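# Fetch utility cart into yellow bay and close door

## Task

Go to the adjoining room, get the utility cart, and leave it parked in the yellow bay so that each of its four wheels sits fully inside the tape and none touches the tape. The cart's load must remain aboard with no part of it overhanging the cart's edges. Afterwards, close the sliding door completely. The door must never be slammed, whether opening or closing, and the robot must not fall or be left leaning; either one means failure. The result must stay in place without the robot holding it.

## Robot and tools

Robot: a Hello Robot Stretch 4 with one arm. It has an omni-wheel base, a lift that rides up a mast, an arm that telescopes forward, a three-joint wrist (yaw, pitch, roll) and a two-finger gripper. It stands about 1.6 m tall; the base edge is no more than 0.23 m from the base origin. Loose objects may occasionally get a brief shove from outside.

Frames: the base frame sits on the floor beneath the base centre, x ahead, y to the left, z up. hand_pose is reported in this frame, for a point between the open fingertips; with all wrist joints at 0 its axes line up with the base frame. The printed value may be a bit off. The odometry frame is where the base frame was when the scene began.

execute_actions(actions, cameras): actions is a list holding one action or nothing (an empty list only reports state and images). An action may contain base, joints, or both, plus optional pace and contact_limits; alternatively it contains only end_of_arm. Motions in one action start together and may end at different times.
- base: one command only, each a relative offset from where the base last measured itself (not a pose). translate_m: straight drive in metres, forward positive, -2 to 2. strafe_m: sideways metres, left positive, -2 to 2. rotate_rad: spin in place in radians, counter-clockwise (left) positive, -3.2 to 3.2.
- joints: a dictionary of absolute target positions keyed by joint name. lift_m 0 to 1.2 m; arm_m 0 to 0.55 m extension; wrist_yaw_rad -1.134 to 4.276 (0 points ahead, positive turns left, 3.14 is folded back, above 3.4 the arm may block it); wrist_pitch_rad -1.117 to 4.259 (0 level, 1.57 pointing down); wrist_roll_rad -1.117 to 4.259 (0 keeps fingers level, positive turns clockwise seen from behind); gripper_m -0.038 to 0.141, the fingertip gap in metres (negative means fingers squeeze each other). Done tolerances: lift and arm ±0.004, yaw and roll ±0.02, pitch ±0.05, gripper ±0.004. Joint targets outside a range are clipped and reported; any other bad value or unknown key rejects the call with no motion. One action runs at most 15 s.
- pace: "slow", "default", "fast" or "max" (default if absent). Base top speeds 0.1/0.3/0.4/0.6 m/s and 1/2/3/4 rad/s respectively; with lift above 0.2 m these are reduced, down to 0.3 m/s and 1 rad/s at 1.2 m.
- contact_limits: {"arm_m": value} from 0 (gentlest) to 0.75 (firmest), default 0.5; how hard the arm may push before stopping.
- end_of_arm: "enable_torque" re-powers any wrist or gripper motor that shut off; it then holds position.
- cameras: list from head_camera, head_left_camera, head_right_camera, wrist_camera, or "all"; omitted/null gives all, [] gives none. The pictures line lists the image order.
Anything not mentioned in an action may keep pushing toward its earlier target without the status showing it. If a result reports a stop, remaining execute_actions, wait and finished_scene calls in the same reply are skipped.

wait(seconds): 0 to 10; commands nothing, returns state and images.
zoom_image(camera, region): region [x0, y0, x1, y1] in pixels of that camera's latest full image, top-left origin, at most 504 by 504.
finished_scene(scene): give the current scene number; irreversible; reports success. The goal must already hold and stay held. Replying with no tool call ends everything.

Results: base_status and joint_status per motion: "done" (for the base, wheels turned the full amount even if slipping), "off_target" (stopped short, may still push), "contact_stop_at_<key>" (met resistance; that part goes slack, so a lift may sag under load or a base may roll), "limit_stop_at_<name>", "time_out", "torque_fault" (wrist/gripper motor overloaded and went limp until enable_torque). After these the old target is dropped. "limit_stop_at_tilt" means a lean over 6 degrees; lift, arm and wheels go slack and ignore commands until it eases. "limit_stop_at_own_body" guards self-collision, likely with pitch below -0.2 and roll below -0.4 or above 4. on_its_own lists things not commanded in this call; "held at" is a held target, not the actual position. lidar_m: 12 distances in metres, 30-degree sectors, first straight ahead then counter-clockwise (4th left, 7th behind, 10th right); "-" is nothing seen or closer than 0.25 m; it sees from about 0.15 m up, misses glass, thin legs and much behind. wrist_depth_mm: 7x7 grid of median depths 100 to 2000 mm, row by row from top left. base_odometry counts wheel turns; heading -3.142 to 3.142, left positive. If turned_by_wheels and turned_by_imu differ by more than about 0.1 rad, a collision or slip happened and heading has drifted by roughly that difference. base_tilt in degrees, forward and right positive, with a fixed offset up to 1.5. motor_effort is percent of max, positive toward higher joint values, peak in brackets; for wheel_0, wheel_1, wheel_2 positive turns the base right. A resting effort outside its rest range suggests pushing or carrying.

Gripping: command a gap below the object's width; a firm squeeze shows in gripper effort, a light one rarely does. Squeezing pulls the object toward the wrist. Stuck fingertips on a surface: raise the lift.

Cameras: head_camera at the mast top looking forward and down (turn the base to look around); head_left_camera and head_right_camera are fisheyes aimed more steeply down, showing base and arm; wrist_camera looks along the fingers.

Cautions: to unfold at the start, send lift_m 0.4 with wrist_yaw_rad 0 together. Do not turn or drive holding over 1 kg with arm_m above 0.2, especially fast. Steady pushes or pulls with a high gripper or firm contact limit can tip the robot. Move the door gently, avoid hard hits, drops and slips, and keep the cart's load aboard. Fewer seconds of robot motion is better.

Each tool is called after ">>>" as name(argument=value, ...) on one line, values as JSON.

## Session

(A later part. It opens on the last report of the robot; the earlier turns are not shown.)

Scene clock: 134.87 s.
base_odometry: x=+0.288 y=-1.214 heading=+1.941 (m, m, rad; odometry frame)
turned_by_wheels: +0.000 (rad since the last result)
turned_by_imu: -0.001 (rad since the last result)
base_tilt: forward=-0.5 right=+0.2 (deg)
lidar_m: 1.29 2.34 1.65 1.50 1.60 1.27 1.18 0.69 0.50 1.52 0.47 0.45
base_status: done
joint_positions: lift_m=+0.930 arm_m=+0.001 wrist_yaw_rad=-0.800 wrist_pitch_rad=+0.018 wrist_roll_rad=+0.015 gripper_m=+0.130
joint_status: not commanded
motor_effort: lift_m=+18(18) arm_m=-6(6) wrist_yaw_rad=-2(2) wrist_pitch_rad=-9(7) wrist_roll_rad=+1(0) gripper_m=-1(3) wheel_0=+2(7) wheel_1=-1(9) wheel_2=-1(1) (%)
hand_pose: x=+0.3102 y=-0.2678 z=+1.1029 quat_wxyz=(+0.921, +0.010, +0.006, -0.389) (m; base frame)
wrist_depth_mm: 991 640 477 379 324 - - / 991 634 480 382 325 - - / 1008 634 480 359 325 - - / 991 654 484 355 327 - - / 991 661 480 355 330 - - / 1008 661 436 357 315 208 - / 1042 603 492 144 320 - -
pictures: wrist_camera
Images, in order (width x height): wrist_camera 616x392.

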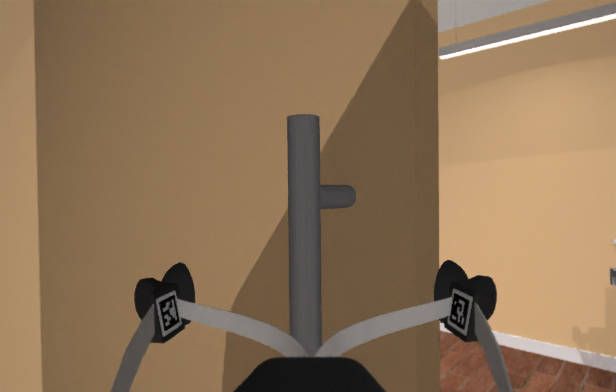

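>>> execute_actions(actions=[{"base":{"strafe_m":-0.06},"pace":"slow"}], cameras=[])

>>> execute_actions(actions=[{"base":{"translate_m":0.08},"pace":"slow"}], cameras=["wrist_camera"])

>>> execute_actions(actions=[{"joints":{"gripper_m":0.0}}], cameras=["wrist_camera"])

>>> execute_actions(actions=[{"base":{"translate_m":0.25},"pace":"slow"}])

Scene clock: 143.70 s.
base_odometry: x=+0.344 y=-1.192 heading=+1.941 (m, m, rad; odometry frame)
turned_by_wheels: +0.000 (rad since the last result)
turned_by_imu: -0.001 (rad since the last result)
base_tilt: forward=-0.5 right=+0.2 (deg)
lidar_m: 1.08 2.43 1.69 1.57 1.62 1.26 1.19 0.61 0.47 1.44 0.44 0.42
base_status: done
joint_positions: lift_m=+0.930 arm_m=+0.001 wrist_yaw_rad=-0.800 wrist_pitch_rad=+0.018 wrist_roll_rad=+0.015 gripper_m=+0.130
joint_status: not commanded
motor_effort: lift_m=+18(18) arm_m=-5(5) wrist_yaw_rad=-2(2) wrist_pitch_rad=-9(7) wrist_roll_rad=+0(0) gripper_m=-2(1) wheel_0=+3(5) wheel_1=-1(2) wheel_2=+0(0) (%)
hand_pose: x=+0.3102 y=-0.2678 z=+1.1029 quat_wxyz=(+0.921, +0.010, +0.006, -0.389) (m; base frame)
wrist_depth_mm: 750 504 377 301 290 - - / 759 508 377 301 290 - - / 788 508 379 301 290 - - / 798 512 379 296 293 - - / 798 517 382 304 293 - - / 809 521 256 306 274 209 - / 809 477 387 144 291 - -
pictures: none
No camera images: the call's "cameras" was empty. Leave "cameras" out to get every camera's image.

Scene clock: 145.77 s.
base_odometry: x=+0.315 y=-1.118 heading=+1.941 (m, m, rad; odometry frame)
turned_by_wheels: +0.000 (rad since the last result)
turned_by_imu: -0.001 (rad since the last result)
base_tilt: forward=-0.4 right=+0.2 (deg)
lidar_m: 1.07 2.39 1.69 1.58 1.63 1.36 1.26 0.62 0.51 1.42 0.37 0.35
base_status: done
joint_positions: lift_m=+0.930 arm_m=+0.000 wrist_yaw_rad=-0.822 wrist_pitch_rad=+0.018 wrist_roll_rad=+0.015 gripper_m=+0.130
joint_status: not commanded
on_its_own: wrist_yaw_rad is at rest, and its effort (+60) is outside its rest range (-13 to +13)
motor_effort: lift_m=+18(18) arm_m=-1(6) wrist_yaw_rad=+60(63) wrist_pitch_rad=-9(8) wrist_roll_rad=-1(0) gripper_m=-4(4) wheel_0=+11(11) wheel_1=-1(9) wheel_2=-12(12) (%)
hand_pose: x=+0.3034 y=-0.2708 z=+1.1030 quat_wxyz=(+0.917, +0.010, +0.005, -0.399) (m; base frame)
wrist_depth_mm: 691 480 357 293 246 232 - / 691 480 362 277 245 231 - / 691 477 364 208 245 231 - / 707 484 366 207 241 232 - / 715 484 366 209 248 232 - / 723 484 332 211 249 188 - / 723 452 375 150 233 229 -
pictures: wrist_camera
Images, in order (width x height): wrist_camera 616x392.

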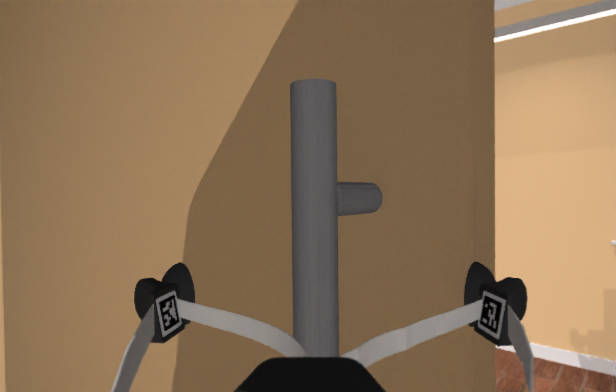

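Scene clock: 147.97 s.
base_odometry: x=+0.315 y=-1.117 heading=+1.942 (m, m, rad; odometry frame)
turned_by_wheels: +0.001 (rad since the last result)
turned_by_imu: -0.009 (rad since the last result)
base_tilt: forward=-0.4 right=+0.2 (deg)
lidar_m: 1.02 2.44 1.68 1.59 1.65 1.34 1.26 0.63 0.50 1.46 0.37 0.35
base_status: not commanded
joint_positions: lift_m=+0.930 arm_m=+0.000 wrist_yaw_rad=-0.784 wrist_pitch_rad=+0.019 wrist_roll_rad=+0.015 gripper_m=+0.000
joint_status: all done
on_its_own: wrist_yaw_rad is at rest, and its effort (-50) is outside its rest range (-13 to +13)
motor_effort: lift_m=+18(18) arm_m=-1(0) wrist_yaw_rad=-50(74) wrist_pitch_rad=-9(6) wrist_roll_rad=+0(0) gripper_m=-18(33) wheel_0=+4(10) wheel_1=+2(2) wheel_2=+8(14) (%)
hand_pose: x=+0.3136 y=-0.2656 z=+1.1028 quat_wxyz=(+0.924, +0.010, +0.006, -0.382) (m; base frame)
wrist_depth_mm: 778 500 368 294 243 - - / 778 508 375 286 243 - - / 809 508 373 268 244 - - / 809 512 375 229 245 - - / 820 517 377 214 247 - - / 820 521 187 212 186 - - / 842 156 382 212 241 - -
pictures: wrist_camera
Images, in order (width x height): wrist_camera 616x392.

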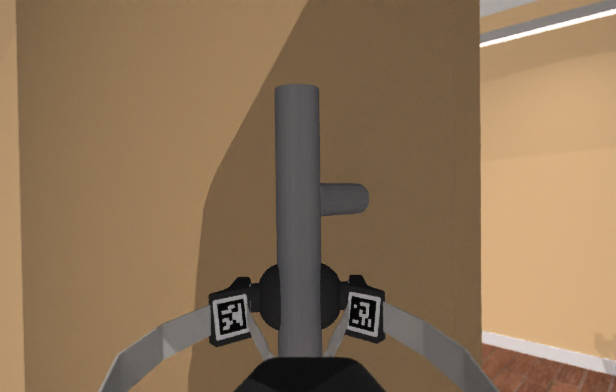

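Scene clock: 151.77 s.
base_odometry: x=+0.224 y=-0.885 heading=+1.942 (m, m, rad; odometry frame)
turned_by_wheels: +0.000 (rad since the last result)
turned_by_imu: -0.011 (rad since the last result)
base_tilt: forward=-0.4 right=+0.2 (deg)
lidar_m: 0.95 2.26 1.73 1.62 1.67 1.62 1.50 0.68 1.62 1.44 0.31 0.33
base_status: done
joint_positions: lift_m=+0.930 arm_m=+0.000 wrist_yaw_rad=-0.808 wrist_pitch_rad=+0.018 wrist_roll_rad=+0.015 gripper_m=+0.000
joint_status: not commanded
on_its_own: wrist_yaw_rad is at rest, and its effort (+21) is outside its rest range (-13 to +13)
motor_effort: lift_m=+18(18) arm_m=+2(2) wrist_yaw_rad=+21(84) wrist_pitch_rad=-6(7) wrist_roll_rad=+0(1) gripper_m=-5(20) wheel_0=+2(8) wheel_1=+1(4) wheel_2=-7(23) (%)
hand_pose: x=+0.3067 y=-0.2689 z=+1.1030 quat_wxyz=(+0.919, +0.011, +0.005, -0.393) (m; base frame)
wrist_depth_mm: 585 407 314 253 213 184 - / 585 410 315 163 208 183 - / 597 413 314 163 209 184 - / 603 413 317 164 201 186 - / 609 418 317 165 211 186 - / 615 421 307 165 182 186 - / 615 424 300 160 210 176 -
pictures: head_camera, head_left_camera, head_right_camera, wrist_camera
Images, in order (width x height): head_camera 420x560, head_left_camera 420x672, head_right_camera 420x672, wrist_camera 616x392.

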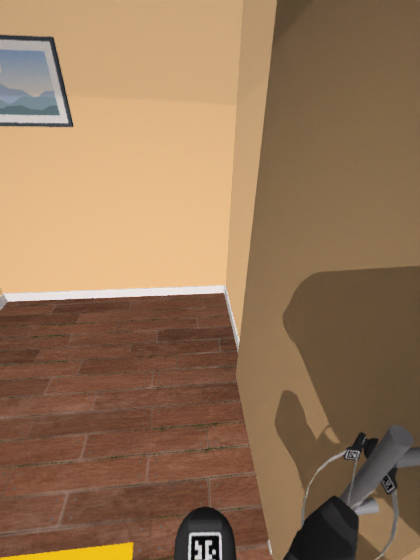

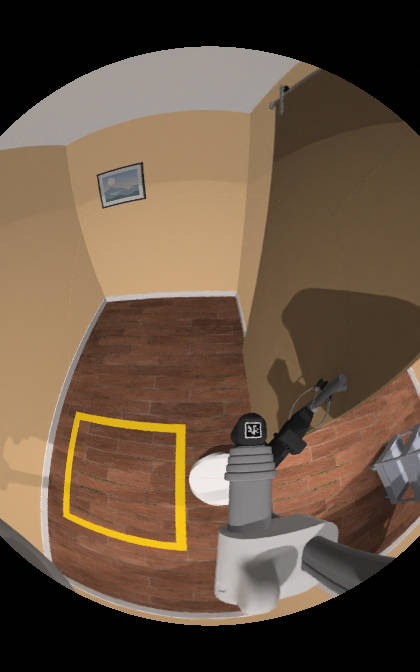

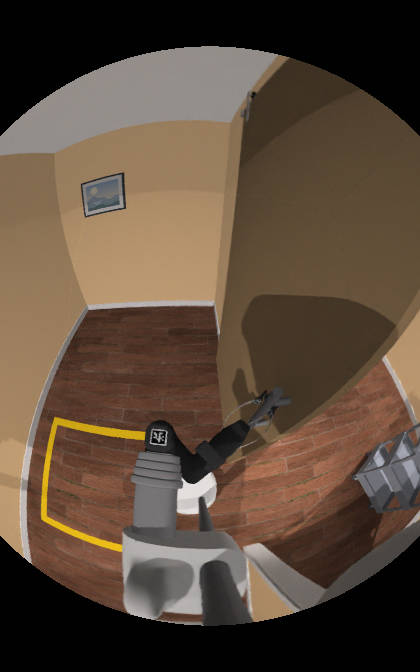

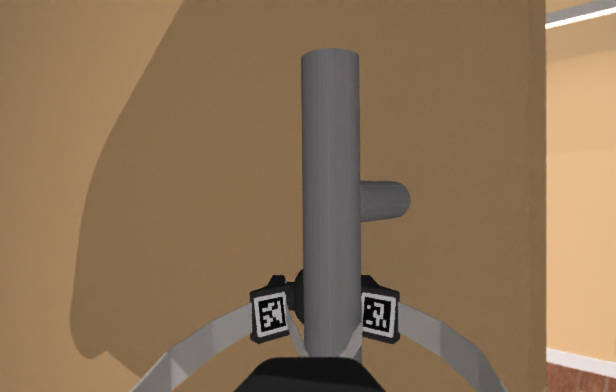

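>>> execute_actions(actions=[{"joints":{"gripper_m":0.13}}], cameras=[])

>>> execute_actions(actions=[{"base":{"translate_m":-0.2}}], cameras=[])

>>> execute_actions(actions=[{"base":{"strafe_m":0.25}}], cameras=[])

>>> execute_actions(actions=[{"base":{"rotate_rad":-1.55},"joints":{"wrist_yaw_rad":0}}])

Scene clock: 165.73 s.
base_odometry: x=+0.224 y=-0.885 heading=+1.942 (m, m, rad; odometry frame)
turned_by_wheels: +0.000 (rad since the last result)
turned_by_imu: -0.001 (rad since the last result)
base_tilt: forward=-0.4 right=+0.2 (deg)
lidar_m: 0.96 2.22 1.72 1.61 1.63 1.63 1.50 0.70 1.62 1.45 0.33 0.30
base_status: not commanded
joint_positions: lift_m=+0.930 arm_m=+0.000 wrist_yaw_rad=-0.807 wrist_pitch_rad=+0.018 wrist_roll_rad=+0.015 gripper_m=+0.130
joint_status: all done
on_its_own: wrist_yaw_rad is at rest, and its effort (+17) is outside its rest range (-13 to +13)
motor_effort: lift_m=+18(18) arm_m=+2(2) wrist_yaw_rad=+17(21) wrist_pitch_rad=-7(8) wrist_roll_rad=-1(1) gripper_m=+4(9) wheel_0=+5(5) wheel_1=+1(1) wheel_2=-5(7) (%)
hand_pose: x=+0.3070 y=-0.2687 z=+1.1030 quat_wxyz=(+0.920, +0.010, +0.005, -0.393) (m; base frame)
wrist_depth_mm: 609 418 320 258 216 186 - / 621 424 322 258 213 186 - / 615 427 322 260 213 187 - / 627 424 324 262 204 188 - / 634 427 327 262 214 189 - / 640 430 196 174 181 189 - / 640 433 319 140 216 178 -
pictures: none
No camera images: the call's "cameras" was empty. Leave "cameras" out to get every camera's image.

Scene clock: 167.80 s.
base_odometry: x=+0.297 y=-1.071 heading=+1.942 (m, m, rad; odometry frame)
turned_by_wheels: +0.000 (rad since the last result)
turned_by_imu: +0.000 (rad since the last result)
base_tilt: forward=-0.5 right=+0.3 (deg)
lidar_m: 0.96 2.44 1.72 1.60 1.65 1.42 1.32 0.56 0.53 1.43 3.20 0.47
base_status: done
joint_positions: lift_m=+0.930 arm_m=+0.000 wrist_yaw_rad=-0.800 wrist_pitch_rad=+0.018 wrist_roll_rad=+0.015 gripper_m=+0.130
joint_status: not commanded
motor_effort: lift_m=+18(18) arm_m=+2(2) wrist_yaw_rad=-2(17) wrist_pitch_rad=-6(6) wrist_roll_rad=+0(1) gripper_m=+1(2) wheel_0=+0(4) wheel_1=-1(9) wheel_2=-1(13) (%)
hand_pose: x=+0.3088 y=-0.2678 z=+1.1030 quat_wxyz=(+0.921, +0.010, +0.005, -0.389) (m; base frame)
wrist_depth_mm: 668 452 343 - - - - / 668 455 343 - - - - / 676 459 347 - - - - / 699 466 336 - - - - / 691 466 347 - - - - / 707 469 319 - - 210 - / 691 319 353 144 - - -
pictures: none
No camera images: the call's "cameras" was empty. Leave "cameras" out to get every camera's image.

Scene clock: 169.93 s.
base_odometry: x=+0.064 y=-1.162 heading=+1.942 (m, m, rad; odometry frame)
turned_by_wheels: +0.000 (rad since the last result)
turned_by_imu: -0.002 (rad since the last result)
base_tilt: forward=-0.5 right=+0.2 (deg)
lidar_m: 1.97 2.09 1.47 1.34 1.41 1.45 1.33 0.99 0.76 1.69 0.64 0.74
base_status: done
joint_positions: lift_m=+0.930 arm_m=+0.000 wrist_yaw_rad=-0.800 wrist_pitch_rad=+0.018 wrist_roll_rad=+0.015 gripper_m=+0.130
joint_status: not commanded
motor_effort: lift_m=+18(18) arm_m=+2(2) wrist_yaw_rad=-2(2) wrist_pitch_rad=-7(8) wrist_roll_rad=-1(1) gripper_m=+1(0) wheel_0=+0(8) wheel_1=-1(8) wheel_2=+0(0) (%)
hand_pose: x=+0.3088 y=-0.2678 z=+1.1030 quat_wxyz=(+0.921, +0.010, +0.005, -0.389) (m; base frame)
wrist_depth_mm: 1661 976 750 603 521 - - / 1661 1008 759 603 521 - - / 1708 1025 759 603 521 - - / 1708 1008 750 609 530 - - / 1708 991 750 615 517 - - / 1756 1025 707 615 488 209 - / 1808 931 778 144 512 - -
pictures: none
No camera images: the call's "cameras" was empty. Leave "cameras" out to get every camera's image.

Scene clock: 172.07 s.
base_odometry: x=+0.064 y=-1.162 heading=+0.392 (m, m, rad; odometry frame)
turned_by_wheels: -1.549 (rad since the last result)
turned_by_imu: -1.559 (rad since the last result)
base_tilt: forward=-0.5 right=+0.2 (deg)
lidar_m: 1.66 0.63 0.79 2.09 2.04 1.43 1.34 1.40 1.42 1.32 0.94 0.72
base_status: done
joint_positions: lift_m=+0.930 arm_m=+0.000 wrist_yaw_rad=+0.000 wrist_pitch_rad=+0.018 wrist_roll_rad=+0.015 gripper_m=+0.130
joint_status: all done
motor_effort: lift_m=+18(18) arm_m=+2(2) wrist_yaw_rad=-2(5) wrist_pitch_rad=-7(6) wrist_roll_rad=+0(0) gripper_m=+0(0) wheel_0=+2(6) wheel_1=+3(8) wheel_2=+2(8) (%)
hand_pose: x=+0.4590 y=-0.0875 z=+1.1030 quat_wxyz=(+1.000, +0.008, +0.009, +0.000) (m; base frame)
wrist_depth_mm: - - - - - - 455 / - - - - - - 445 / - - - - - - 445 / - - - - - - 452 / - - - 1708 - - 449 / - - - - - 210 449 / - - - 144 1708 - 455
pictures: head_camera, head_left_camera, head_right_camera, wrist_camera
Images, in order (width x height): head_camera 420x560, head_left_camera 420x672, head_right_camera 420x672, wrist_camera 616x392.

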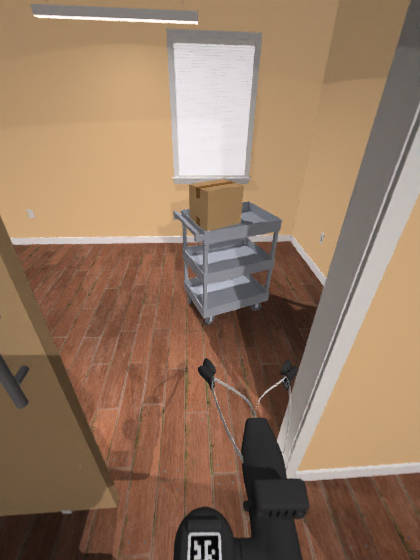

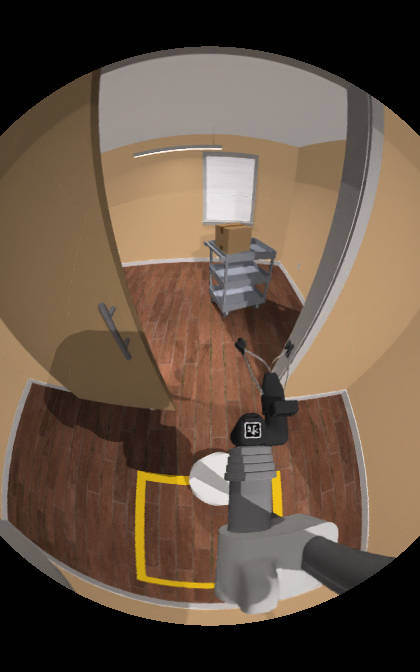

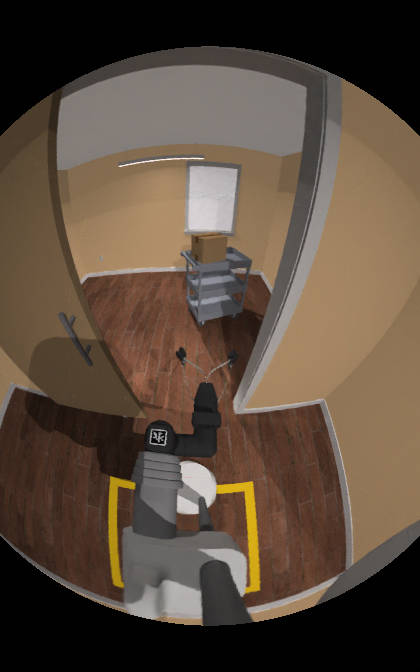

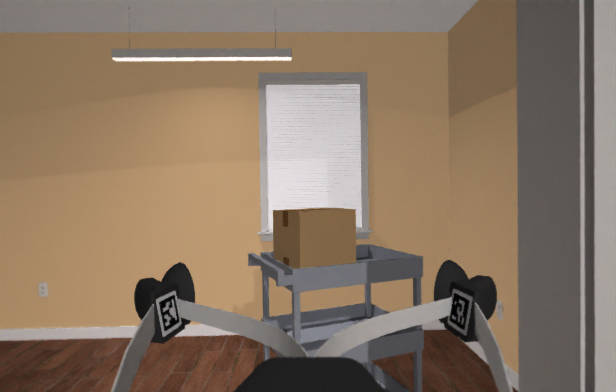

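>>> execute_actions(actions=[{"base":{"translate_m":0.45},"joints":{"gripper_m":0.03,"lift_m":0.5},"pace":"slow"}])

Scene clock: 184.70 s.
base_odometry: x=+0.480 y=-0.990 heading=+0.392 (m, m, rad; odometry frame)
turned_by_wheels: +0.000 (rad since the last result)
turned_by_imu: -0.004 (rad since the last result)
base_tilt: forward=-0.4 right=+0.2 (deg)
lidar_m: 1.22 3.01 0.36 0.42 2.46 1.89 1.78 1.85 1.39 0.93 0.40 1.45
base_status: done
joint_positions: lift_m=+0.500 arm_m=+0.000 wrist_yaw_rad=+0.000 wrist_pitch_rad=+0.018 wrist_roll_rad=+0.015 gripper_m=+0.030
joint_status: all done
motor_effort: lift_m=+13(19) arm_m=+2(2) wrist_yaw_rad=-2(2) wrist_pitch_rad=-8(5) wrist_roll_rad=-2(1) gripper_m=-3(5) wheel_0=+1(4) wheel_1=+1(6) wheel_2=-3(7) (%)
hand_pose: x=+0.4590 y=-0.0875 z=+0.6734 quat_wxyz=(+1.000, +0.008, +0.009, +0.000) (m; base frame)
wrist_depth_mm: - - - - - - 1756 / - - - - - - 1756 / - - - 1229 - - 1808 / - - - - - - 1756 / - - - 1499 1464 - 1756 / - - 196 1098 194 - 1756 / 1708 1618 1537 153 1205 1576 1661
pictures: head_camera, head_left_camera, head_right_camera, wrist_camera
Images, in order (width x height): head_camera 420x560, head_left_camera 420x672, head_right_camera 420x672, wrist_camera 616x392.

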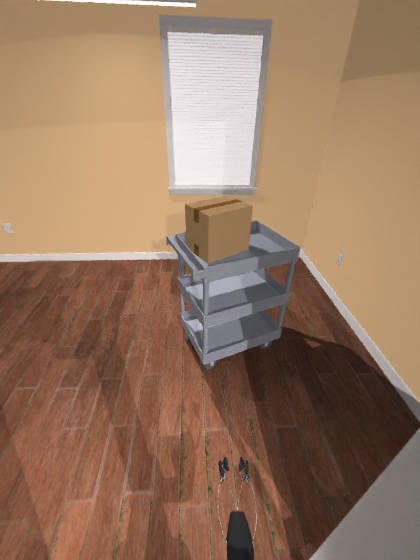

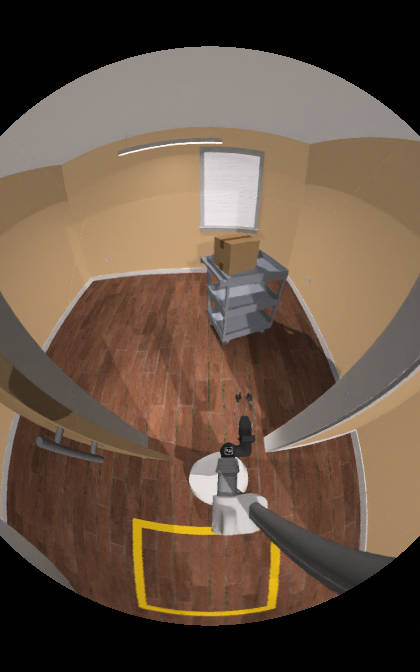

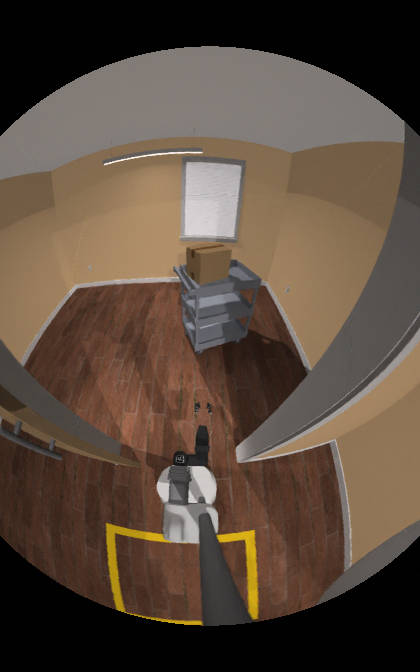

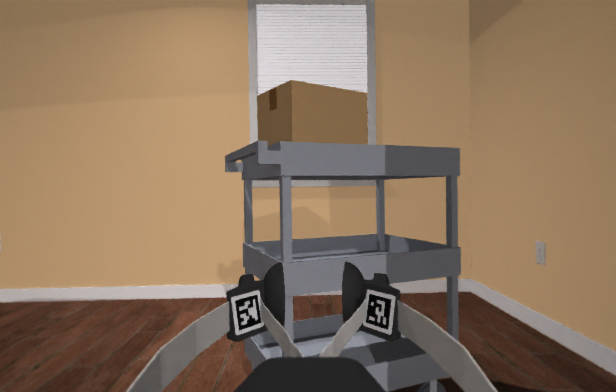

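>>> execute_actions(actions=[{"base":{"translate_m":0.2},"pace":"slow"}], cameras=[])

>>> execute_actions(actions=[{"base":{"strafe_m":0.13},"pace":"slow"}], cameras=["head_left_camera"])

Scene clock: 196.67 s.
base_odometry: x=+0.664 y=-0.913 heading=+0.392 (m, m, rad; odometry frame)
turned_by_wheels: +0.000 (rad since the last result)
turned_by_imu: -0.002 (rad since the last result)
base_tilt: forward=-0.5 right=+0.2 (deg)
lidar_m: 1.03 2.78 2.54 0.37 0.44 2.12 2.00 1.95 1.38 0.33 0.35 1.25
base_status: done
joint_positions: lift_m=+0.500 arm_m=+0.000 wrist_yaw_rad=+0.000 wrist_pitch_rad=+0.018 wrist_roll_rad=+0.015 gripper_m=+0.030
joint_status: not commanded
motor_effort: lift_m=+13(13) arm_m=+2(2) wrist_yaw_rad=-2(2) wrist_pitch_rad=-6(6) wrist_roll_rad=+0(1) gripper_m=-3(3) wheel_0=+3(4) wheel_1=+3(5) wheel_2=-3(7) (%)
hand_pose: x=+0.4590 y=-0.0875 z=+0.6734 quat_wxyz=(+1.000, +0.008, +0.009, +0.000) (m; base frame)
wrist_depth_mm: - - - - - - 1708 / - - - 1060 - - 1756 / - - - 866 991 - 1661 / - - - - - - 1808 / - - - 1336 1499 - 1708 / - - 196 854 192 - 1808 / 1708 1618 1576 154 1281 1098 1618
pictures: none
No camera images: the call's "cameras" was empty. Leave "cameras" out to get every camera's image.

Scene clock: 199.10 s.
base_odometry: x=+0.615 y=-0.793 heading=+0.392 (m, m, rad; odometry frame)
turned_by_wheels: +0.000 (rad since the last result)
turned_by_imu: -0.001 (rad since the last result)
base_tilt: forward=-0.4 right=+0.2 (deg)
lidar_m: 1.02 2.73 2.42 0.25 0.26 2.12 2.02 2.08 1.53 0.49 0.50 1.15
base_status: done
joint_positions: lift_m=+0.500 arm_m=+0.000 wrist_yaw_rad=+0.000 wrist_pitch_rad=+0.018 wrist_roll_rad=+0.015 gripper_m=+0.030
joint_status: not commanded
motor_effort: lift_m=+13(13) arm_m=+2(2) wrist_yaw_rad=-2(2) wrist_pitch_rad=-6(8) wrist_roll_rad=-1(1) gripper_m=-7(2) wheel_0=-2(6) wheel_1=+3(6) wheel_2=+0(2) (%)
hand_pose: x=+0.4590 y=-0.0874 z=+0.6734 quat_wxyz=(+1.000, +0.008, +0.009, +0.000) (m; base frame)
wrist_depth_mm: - - - - - - 1983 / - - - 1118 1138 - 1921 / - - - 1008 931 1008 1808 / - - - - - - 1921 / - - - 1205 1464 1255 1921 / - - 197 842 192 1983 1863 / 1756 1618 1618 154 1308 1098 1618
pictures: head_left_camera
Images, in order (width x height): head_left_camera 420x672.

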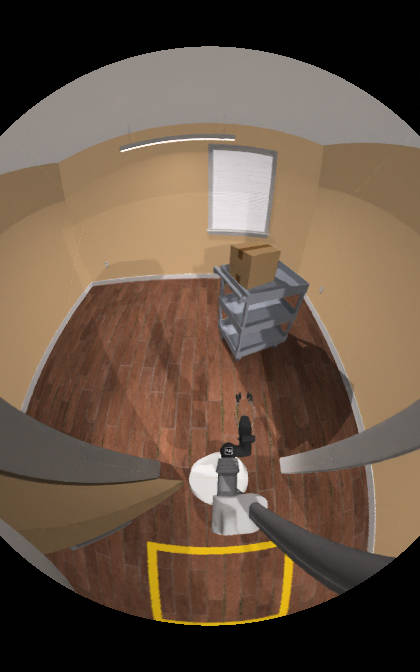

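>>> execute_actions(actions=[{"base":{"strafe_m":0.05},"pace":"slow"}], cameras=[])

>>> execute_actions(actions=[{"base":{"strafe_m":-0.15},"pace":"slow"}], cameras=[])

>>> execute_actions(actions=[{"base":{"translate_m":0.5}}], cameras=[])

>>> execute_actions(actions=[{"base":{"strafe_m":0.8}}], cameras=[])

>>> execute_actions(actions=[{"base":{"translate_m":0.6}}], cameras=[])

>>> execute_actions(actions=[{"base":{"rotate_rad":-1.2}}])

Scene clock: 219.30 s.
base_odometry: x=+0.595 y=-0.747 heading=+0.393 (m, m, rad; odometry frame)
turned_by_wheels: +0.000 (rad since the last result)
turned_by_imu: -0.001 (rad since the last result)
base_tilt: forward=-0.4 right=+0.3 (deg)
lidar_m: 1.03 2.75 2.35 0.25 0.27 2.12 2.00 2.10 1.57 0.52 1.54 1.17
base_status: done
joint_positions: lift_m=+0.500 arm_m=+0.000 wrist_yaw_rad=+0.000 wrist_pitch_rad=+0.018 wrist_roll_rad=+0.015 gripper_m=+0.030
joint_status: not commanded
motor_effort: lift_m=+13(13) arm_m=+2(2) wrist_yaw_rad=-2(1) wrist_pitch_rad=-6(5) wrist_roll_rad=-1(0) gripper_m=-3(8) wheel_0=-1(4) wheel_1=+4(7) wheel_2=+0(1) (%)
hand_pose: x=+0.4590 y=-0.0874 z=+0.6734 quat_wxyz=(+1.000, +0.008, +0.009, +0.000) (m; base frame)
wrist_depth_mm: - - - - - - - / - - - - 1098 - 1983 / - - - 1118 891 1008 1921 / - - - - - - 1921 / - - - 1308 1430 1366 1863 / - - 196 1008 192 - 1921 / 1756 1618 1576 154 1205 1160 1618
pictures: none
No camera images: the call's "cameras" was empty. Leave "cameras" out to get every camera's image.

Scene clock: 221.97 s.
base_odometry: x=+0.653 y=-0.886 heading=+0.393 (m, m, rad; odometry frame)
turned_by_wheels: +0.000 (rad since the last result)
turned_by_imu: +0.000 (rad since the last result)
base_tilt: forward=-0.5 right=+0.1 (deg)
lidar_m: 1.01 2.78 2.50 0.33 0.41 2.14 2.00 2.02 1.41 0.39 0.39 1.22
base_status: done
joint_positions: lift_m=+0.500 arm_m=+0.000 wrist_yaw_rad=+0.000 wrist_pitch_rad=+0.018 wrist_roll_rad=+0.015 gripper_m=+0.030
joint_status: not commanded
motor_effort: lift_m=+13(13) arm_m=+2(2) wrist_yaw_rad=-2(2) wrist_pitch_rad=-6(9) wrist_roll_rad=-1(1) gripper_m=-7(8) wheel_0=+2(6) wheel_1=-2(3) wheel_2=-1(1) (%)
hand_pose: x=+0.4590 y=-0.0874 z=+0.6734 quat_wxyz=(+1.000, +0.008, +0.009, +0.000) (m; base frame)
wrist_depth_mm: - - - - - - 1808 / - - - 1078 - - 1808 / - - - 878 960 - 1756 / - - - - - - 1756 / - - - 1366 1464 - 1863 / - - 195 831 192 - 1863 / 1756 1537 1499 154 1281 1182 1618
pictures: none
No camera images: the call's "cameras" was empty. Leave "cameras" out to get every camera's image.

Scene clock: 225.10 s.
base_odometry: x=+1.115 y=-0.694 heading=+0.393 (m, m, rad; odometry frame)
turned_by_wheels: +0.000 (rad since the last result)
turned_by_imu: -0.002 (rad since the last result)
base_tilt: forward=-0.4 right=+0.2 (deg)
lidar_m: 0.51 2.26 2.54 1.84 0.69 0.61 2.51 0.55 0.52 1.29 1.36 0.61
base_status: done
joint_positions: lift_m=+0.500 arm_m=+0.000 wrist_yaw_rad=+0.000 wrist_pitch_rad=+0.018 wrist_roll_rad=+0.015 gripper_m=+0.030
joint_status: not commanded
motor_effort: lift_m=+14(14) arm_m=+2(2) wrist_yaw_rad=-2(3) wrist_pitch_rad=-6(6) wrist_roll_rad=-1(1) gripper_m=-7(4) wheel_0=+0(6) wheel_1=+2(5) wheel_2=+1(11) (%)
hand_pose: x=+0.4590 y=-0.0874 z=+0.6734 quat_wxyz=(+1.000, +0.008, +0.009, +0.000) (m; base frame)
wrist_depth_mm: - - 621 517 609 - 1708 / 1983 1983 317 351 384 439 1537 / - - 436 355 397 436 492 / - - 750 - - - 1756 / - - 741 - - - 1808 / 1983 1983 196 741 193 798 723 / 1708 1576 559 154 591 442 492
pictures: none
No camera images: the call's "cameras" was empty. Leave "cameras" out to get every camera's image.

Scene clock: 229.10 s.
base_odometry: x=+0.808 y=+0.045 heading=+0.393 (m, m, rad; odometry frame)
turned_by_wheels: +0.000 (rad since the last result)
turned_by_imu: -0.005 (rad since the last result)
base_tilt: forward=-0.4 right=+0.2 (deg)
lidar_m: 2.17 2.23 1.69 1.60 0.63 0.42 0.38 0.42 1.25 1.39 0.92 0.97
base_status: done
joint_positions: lift_m=+0.500 arm_m=+0.000 wrist_yaw_rad=+0.000 wrist_pitch_rad=+0.018 wrist_roll_rad=+0.015 gripper_m=+0.030
joint_status: not commanded
motor_effort: lift_m=+14(14) arm_m=+2(2) wrist_yaw_rad=-2(2) wrist_pitch_rad=-7(7) wrist_roll_rad=+0(0) gripper_m=-6(4) wheel_0=+2(7) wheel_1=+0(9) wheel_2=+0(1) (%)
hand_pose: x=+0.4590 y=-0.0874 z=+0.6733 quat_wxyz=(+1.000, +0.008, +0.009, +0.000) (m; base frame)
wrist_depth_mm: 1983 1983 1921 - - - - / - 1983 1921 1983 1983 - - / 1983 - 1983 1983 - 1983 - / 1863 1983 - 1983 - - - / - 1983 - - - - - / 1921 1983 196 - 191 - - / 1661 1661 1576 154 1661 1576 1661
pictures: none
No camera images: the call's "cameras" was empty. Leave "cameras" out to get every camera's image.

Scene clock: 232.57 s.
base_odometry: x=+1.362 y=+0.275 heading=+0.393 (m, m, rad; odometry frame)
turned_by_wheels: +0.000 (rad since the last result)
turned_by_imu: -0.002 (rad since the last result)
base_tilt: forward=-0.4 right=+0.1 (deg)
lidar_m: 1.57 1.62 1.71 1.61 1.52 1.07 0.98 1.17 1.53 0.67 0.64 1.64
base_status: done
joint_positions: lift_m=+0.500 arm_m=+0.000 wrist_yaw_rad=+0.000 wrist_pitch_rad=+0.018 wrist_roll_rad=+0.015 gripper_m=+0.030
joint_status: not commanded
motor_effort: lift_m=+14(14) arm_m=+2(2) wrist_yaw_rad=-3(3) wrist_pitch_rad=-6(5) wrist_roll_rad=+0(1) gripper_m=-5(6) wheel_0=+2(5) wheel_1=+1(7) wheel_2=+1(9) (%)
hand_pose: x=+0.4590 y=-0.0874 z=+0.6733 quat_wxyz=(+1.000, +0.008, +0.009, +0.000) (m; base frame)
wrist_depth_mm: 1336 1366 1366 1336 1430 1366 1430 / 1366 1366 1397 1366 1397 1397 1430 / 1366 1336 1366 1397 1430 1397 1430 / 1366 1366 1397 1397 1397 1430 1430 / 1366 1366 1366 1397 1430 1430 1464 / 1336 1366 196 1397 193 1464 1464 / 1336 1366 1430 154 1397 1397 1397
pictures: none
No camera images: the call's "cameras" was empty. Leave "cameras" out to get every camera's image.

Scene clock: 234.40 s.
base_odometry: x=+1.363 y=+0.275 heading=-0.806 (m, m, rad; odometry frame)
turned_by_wheels: -1.200 (rad since the last result)
turned_by_imu: -1.207 (rad since the last result)
base_tilt: forward=-0.4 right=+0.2 (deg)
lidar_m: 0.64 1.76 1.58 1.58 1.83 1.62 1.66 1.14 1.02 1.00 1.49 0.71
base_status: done
joint_positions: lift_m=+0.500 arm_m=+0.000 wrist_yaw_rad=+0.000 wrist_pitch_rad=+0.018 wrist_roll_rad=+0.015 gripper_m=+0.030
joint_status: not commanded
motor_effort: lift_m=+14(14) arm_m=+2(2) wrist_yaw_rad=-2(3) wrist_pitch_rad=-7(7) wrist_roll_rad=+0(1) gripper_m=-4(4) wheel_0=+2(6) wheel_1=+1(14) wheel_2=+2(8) (%)
hand_pose: x=+0.4590 y=-0.0874 z=+0.6733 quat_wxyz=(+1.000, +0.008, +0.009, +0.000) (m; base frame)
wrist_depth_mm: 1708 - 564 580 1808 1708 1576 / 1708 1983 512 517 517 521 1618 / 1756 1921 512 512 517 517 1618 / 1708 - - 1921 1808 1708 1618 / 1708 - - 1983 1756 1756 1661 / 1618 - 196 732 193 691 1618 / 1537 1618 508 154 517 525 1537
pictures: head_camera, head_left_camera, head_right_camera, wrist_camera
Images, in order (width x height): head_camera 420x560, head_left_camera 420x672, head_right_camera 420x672, wrist_camera 616x392.

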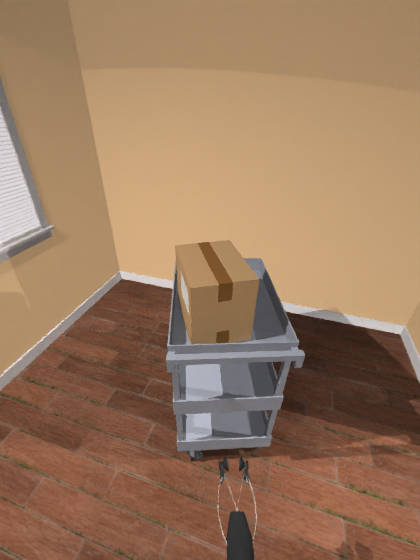

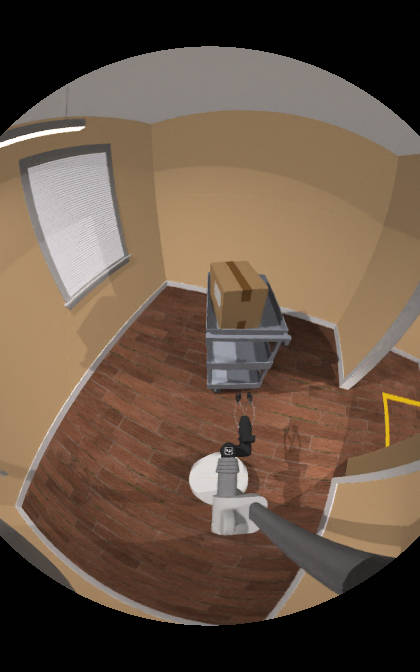

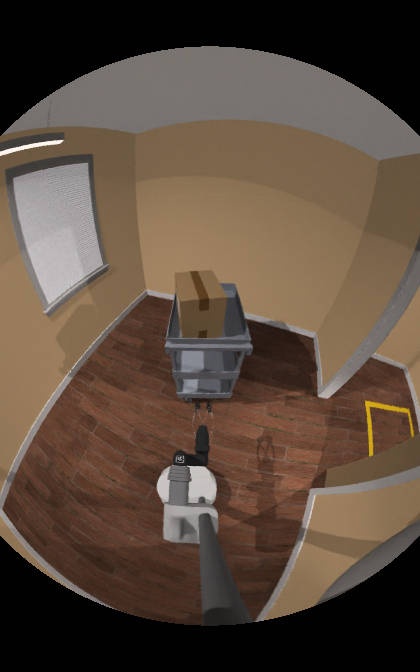

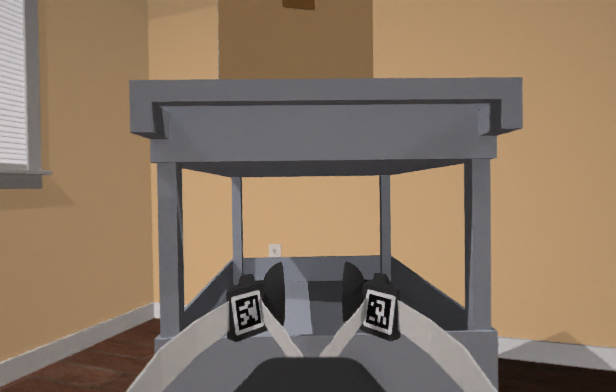

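>>> execute_actions(actions=[{"joints":{"lift_m":0.64,"wrist_roll_rad":1.57,"gripper_m":0.1}}])

Scene clock: 241.40 s.
base_odometry: x=+1.363 y=+0.275 heading=-0.806 (m, m, rad; odometry frame)
turned_by_wheels: +0.000 (rad since the last result)
turned_by_imu: -0.001 (rad since the last result)
base_tilt: forward=-0.4 right=+0.1 (deg)
lidar_m: 0.65 1.77 1.55 1.55 1.83 1.62 1.64 1.15 0.98 1.00 1.50 0.69
base_status: not commanded
joint_positions: lift_m=+0.640 arm_m=+0.000 wrist_yaw_rad=+0.000 wrist_pitch_rad=+0.018 wrist_roll_rad=+1.570 gripper_m=+0.100
joint_status: all done
motor_effort: lift_m=+22(21) arm_m=+2(2) wrist_yaw_rad=-2(2) wrist_pitch_rad=-6(6) wrist_roll_rad=+0(6) gripper_m=-3(5) wheel_0=+2(2) wheel_1=+1(1) wheel_2=+2(2) (%)
hand_pose: x=+0.4590 y=-0.0874 z=+0.8127 quat_wxyz=(+0.707, +0.707, +0.006, -0.006) (m; base frame)
wrist_depth_mm: 1756 1808 1708 1708 1708 1661 1281 / 1808 1863 1756 521 549 554 521 / 1921 1863 1808 517 1921 809 512 / 1983 - 597 517 1921 809 512 / - - 580 521 - 809 512 / - - 201 521 212 683 512 / - - - 146 - 512 508
pictures: head_camera, head_left_camera, head_right_camera, wrist_camera
Images, in order (width x height): head_camera 420x560, head_left_camera 420x672, head_right_camera 420x672, wrist_camera 616x392.

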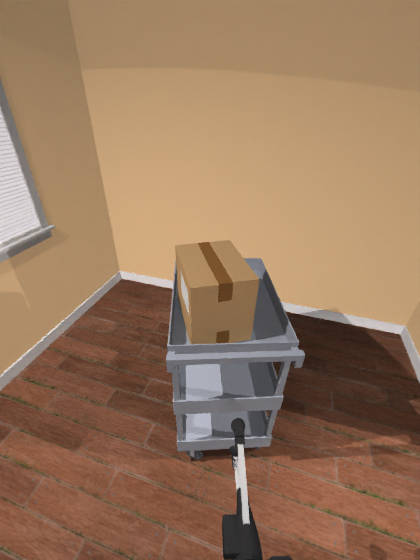

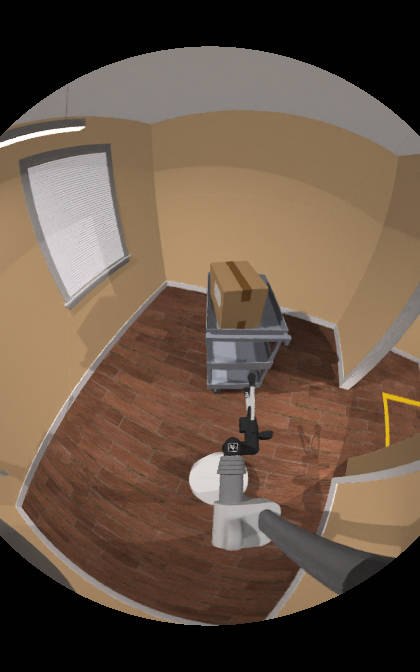

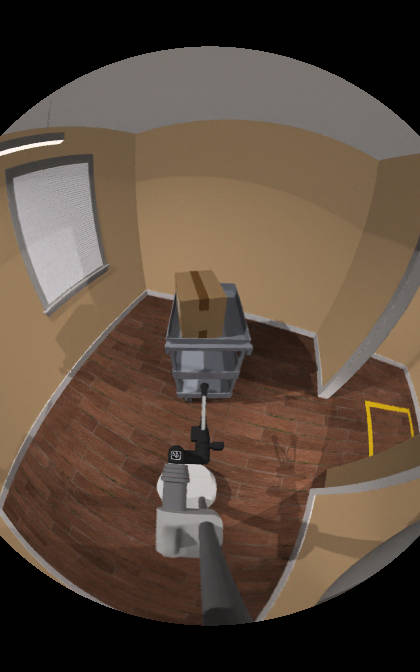

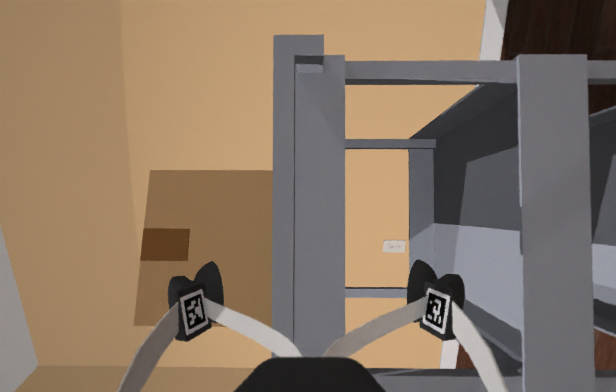

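>>> execute_actions(actions=[{"joints":{"lift_m":0.665,"arm_m":0.2,"gripper_m":0.07}}], cameras=["wrist_camera","head_camera"])

Scene clock: 255.00 s.
base_odometry: x=+1.363 y=+0.275 heading=-0.806 (m, m, rad; odometry frame)
turned_by_wheels: +0.000 (rad since the last result)
turned_by_imu: -0.001 (rad since the last result)
base_tilt: forward=-0.3 right=+0.2 (deg)
lidar_m: 0.66 1.76 1.57 1.57 1.85 1.65 1.64 1.13 1.00 1.00 1.52 0.68
base_status: not commanded
joint_positions: lift_m=+0.665 arm_m=+0.199 wrist_yaw_rad=+0.000 wrist_pitch_rad=+0.018 wrist_roll_rad=+1.570 gripper_m=+0.070
joint_status: all done
motor_effort: lift_m=+22(21) arm_m=+6(6) wrist_yaw_rad=-2(2) wrist_pitch_rad=-5(9) wrist_roll_rad=+0(1) gripper_m=-2(2) wheel_0=+2(2) wheel_1=+1(2) wheel_2=+2(2) (%)
hand_pose: x=+0.6583 y=-0.0874 z=+0.8376 quat_wxyz=(+0.707, +0.707, +0.006, -0.006) (m; base frame)
wrist_depth_mm: 1576 1576 1537 324 332 1576 445 / 1661 1661 1618 320 1537 1576 554 / 1756 1708 1708 319 917 809 569 / 1808 399 394 317 1756 854 569 / 1863 384 384 315 1808 842 569 / - 377 197 314 195 778 569 / - 364 359 144 1983 634 559
pictures: head_camera, wrist_camera
Images, in order (width x height): head_camera 420x560, wrist_camera 616x392.

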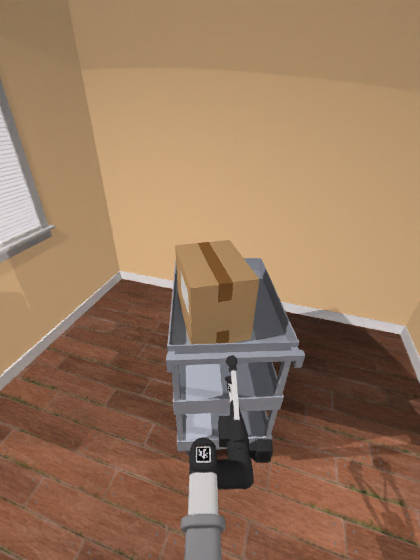

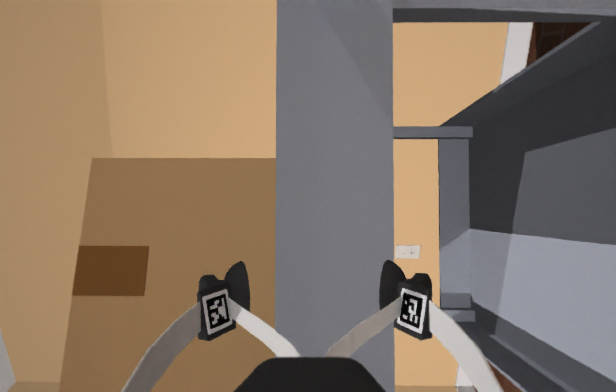

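>>> execute_actions(actions=[{"joints":{"lift_m":0.65,"gripper_m":0.12}}], cameras=[])

>>> execute_actions(actions=[{"joints":{"arm_m":0.31},"contact_limits":{"arm_m":0.2}}], cameras=["wrist_camera","head_camera"])

Scene clock: 265.90 s.
base_odometry: x=+1.363 y=+0.275 heading=-0.806 (m, m, rad; odometry frame)
turned_by_wheels: +0.000 (rad since the last result)
turned_by_imu: -0.001 (rad since the last result)
base_tilt: forward=-0.4 right=+0.2 (deg)
lidar_m: 0.64 1.76 1.56 1.55 1.84 1.63 1.63 1.12 0.98 1.01 1.54 0.70
base_status: not commanded
joint_positions: lift_m=+0.650 arm_m=+0.199 wrist_yaw_rad=+0.000 wrist_pitch_rad=+0.018 wrist_roll_rad=+1.570 gripper_m=+0.120
joint_status: all done
motor_effort: lift_m=+13(19) arm_m=+6(6) wrist_yaw_rad=-2(3) wrist_pitch_rad=-5(10) wrist_roll_rad=+1(1) gripper_m=-1(0) wheel_0=+2(2) wheel_1=+1(1) wheel_2=+2(2) (%)
hand_pose: x=+0.6583 y=-0.0874 z=+0.8234 quat_wxyz=(+0.707, +0.707, +0.006, -0.006) (m; base frame)
wrist_depth_mm: 1537 1576 1618 322 342 1576 449 / 1576 1618 1618 322 1576 1618 535 / 1708 1661 1661 319 917 798 544 / 1863 402 399 317 1708 831 549 / 1863 387 384 315 1808 798 539 / 1863 373 218 312 314 211 544 / - 357 362 140 1983 699 539
pictures: none
No camera images: the call's "cameras" was empty. Leave "cameras" out to get every camera's image.

Scene clock: 267.23 s.
base_odometry: x=+1.363 y=+0.275 heading=-0.806 (m, m, rad; odometry frame)
turned_by_wheels: +0.000 (rad since the last result)
turned_by_imu: +0.000 (rad since the last result)
base_tilt: forward=-0.4 right=+0.1 (deg)
lidar_m: 0.65 1.76 1.55 1.59 1.86 1.64 1.65 1.15 1.01 0.97 1.51 0.69
base_status: not commanded
joint_positions: lift_m=+0.650 arm_m=+0.309 wrist_yaw_rad=-0.002 wrist_pitch_rad=+0.014 wrist_roll_rad=+1.570 gripper_m=+0.120
joint_status: all done
motor_effort: lift_m=+13(13) arm_m=+8(9) wrist_yaw_rad=+4(6) wrist_pitch_rad=+6(8) wrist_roll_rad=+1(1) gripper_m=+0(4) wheel_0=+2(2) wheel_1=+1(1) wheel_2=+1(1) (%)
contact_limits: arm_m 0.2
hand_pose: x=+0.7677 y=-0.0880 z=+0.8245 quat_wxyz=(+0.707, +0.707, +0.004, -0.006) (m; base frame)
wrist_depth_mm: 1430 1499 155 215 215 1464 1281 / 1499 1499 153 213 213 1499 530 / 1576 1537 153 211 211 778 554 / 297 294 152 211 211 809 554 / 285 282 151 209 210 820 559 / 276 211 150 208 208 213 549 / 266 264 149 149 208 715 549
pictures: head_camera, wrist_camera
Images, in order (width x height): head_camera 420x560, wrist_camera 616x392.

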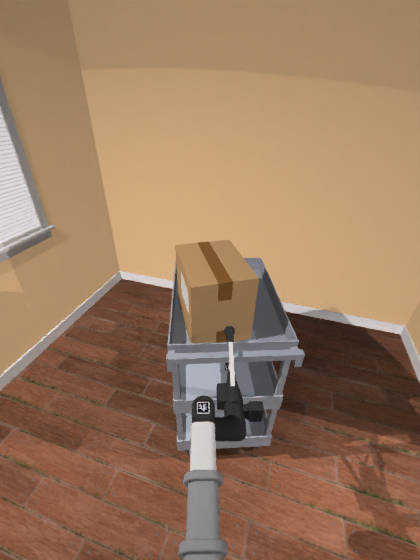

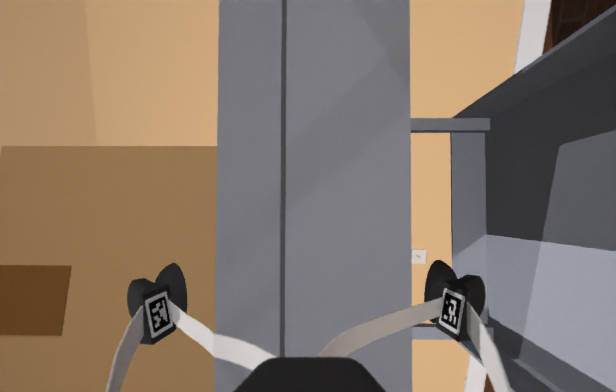

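>>> execute_actions(actions=[{"joints":{"gripper_m":0.0,"arm_m":0.29}}], cameras=["wrist_camera"])

>>> execute_actions(actions=[{"base":{"translate_m":-0.3},"pace":"slow"}])

Scene clock: 274.27 s.
base_odometry: x=+1.362 y=+0.275 heading=-0.806 (m, m, rad; odometry frame)
turned_by_wheels: +0.000 (rad since the last result)
turned_by_imu: -0.002 (rad since the last result)
base_tilt: forward=-0.4 right=+0.2 (deg)
lidar_m: 0.64 1.75 1.57 1.59 1.86 1.65 1.63 1.13 1.02 0.99 1.51 0.70
base_status: not commanded
joint_positions: lift_m=+0.650 arm_m=+0.291 wrist_yaw_rad=+0.002 wrist_pitch_rad=+0.022 wrist_roll_rad=+1.570 gripper_m=+0.001
joint_status: all done
motor_effort: lift_m=+14(14) arm_m=-6(6) wrist_yaw_rad=-8(8) wrist_pitch_rad=-17(18) wrist_roll_rad=-2(0) gripper_m=-34(35) wheel_0=+1(2) wheel_1=+1(1) wheel_2=+1(1) (%)
hand_pose: x=+0.7505 y=-0.0869 z=+0.8223 quat_wxyz=(+0.707, +0.707, +0.008, -0.007) (m; base frame)
wrist_depth_mm: 1464 1430 165 225 226 1464 1229 / 1537 1537 163 224 224 1464 525 / 1576 1576 163 224 223 798 544 / 303 304 162 222 222 798 535 / 293 294 161 220 220 798 535 / 282 285 160 220 220 654 535 / 276 273 160 219 218 634 484
pictures: wrist_camera
Images, in order (width x height): wrist_camera 616x392.

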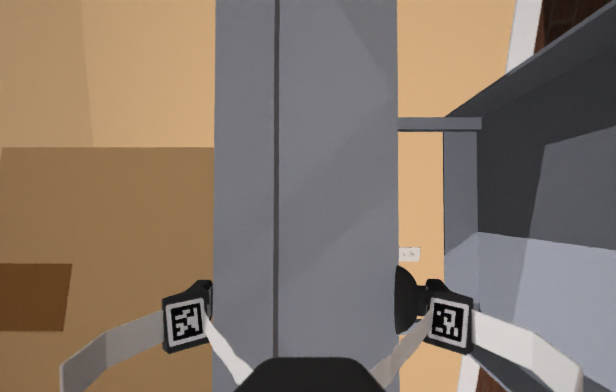

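Scene clock: 278.57 s.
base_odometry: x=+1.155 y=+0.491 heading=-0.807 (m, m, rad; odometry frame)
turned_by_wheels: +0.000 (rad since the last result)
turned_by_imu: +0.000 (rad since the last result)
base_tilt: forward=-0.3 right=+0.2 (deg)
lidar_m: 0.68 1.84 1.65 1.68 1.52 1.34 1.37 1.02 0.90 0.92 1.69 0.68
base_status: done
joint_positions: lift_m=+0.650 arm_m=+0.291 wrist_yaw_rad=-0.001 wrist_pitch_rad=+0.021 wrist_roll_rad=+1.570 gripper_m=+0.001
joint_status: not commanded
motor_effort: lift_m=+14(14) arm_m=-5(6) wrist_yaw_rad=+0(10) wrist_pitch_rad=-15(19) wrist_roll_rad=-1(1) gripper_m=-37(37) wheel_0=-3(5) wheel_1=-3(2) wheel_2=+4(10) (%)
hand_pose: x=+0.7502 y=-0.0876 z=+0.8224 quat_wxyz=(+0.707, +0.707, +0.007, -0.008) (m; base frame)
wrist_depth_mm: 1708 1756 138 193 194 741 525 / 1808 1863 142 199 200 788 539 / 290 290 146 204 206 788 544 / 291 291 150 211 213 809 539 / 291 289 156 216 220 768 544 / 290 290 161 224 220 190 544 / 293 290 166 228 230 1808 480
pictures: head_camera, head_left_camera, head_right_camera, wrist_camera
Images, in order (width x height): head_camera 420x560, head_left_camera 420x672, head_right_camera 420x672, wrist_camera 616x392.

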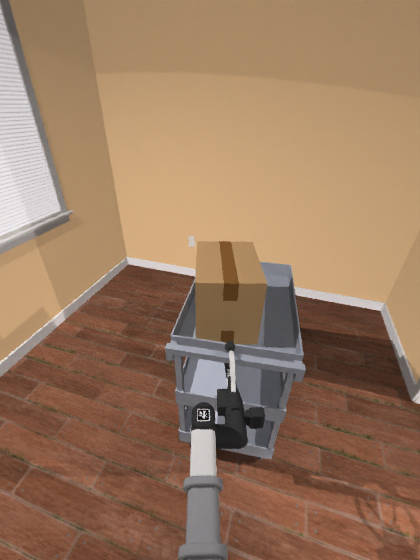

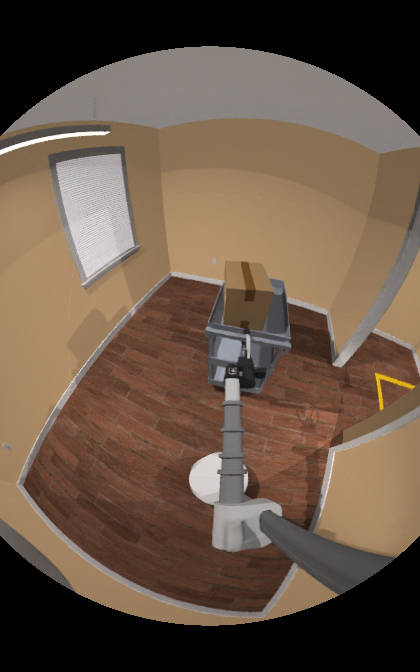

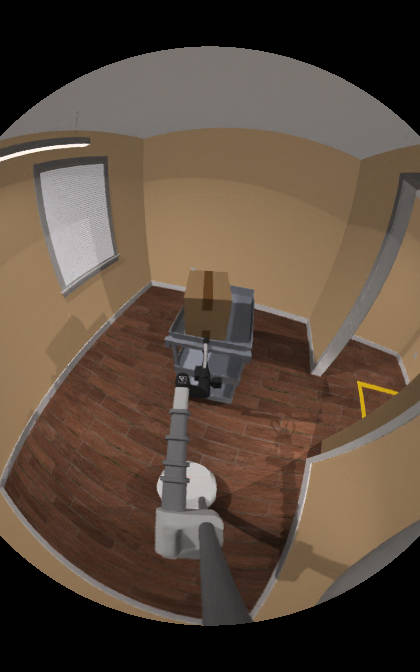

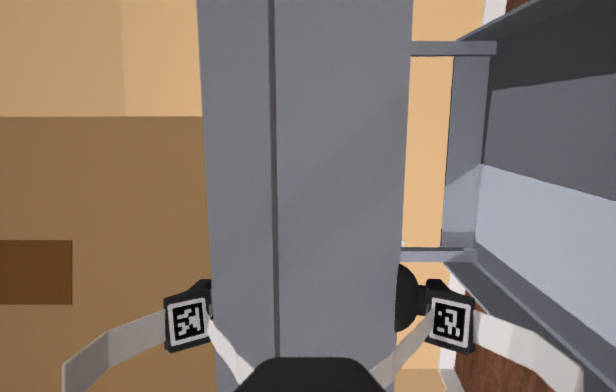

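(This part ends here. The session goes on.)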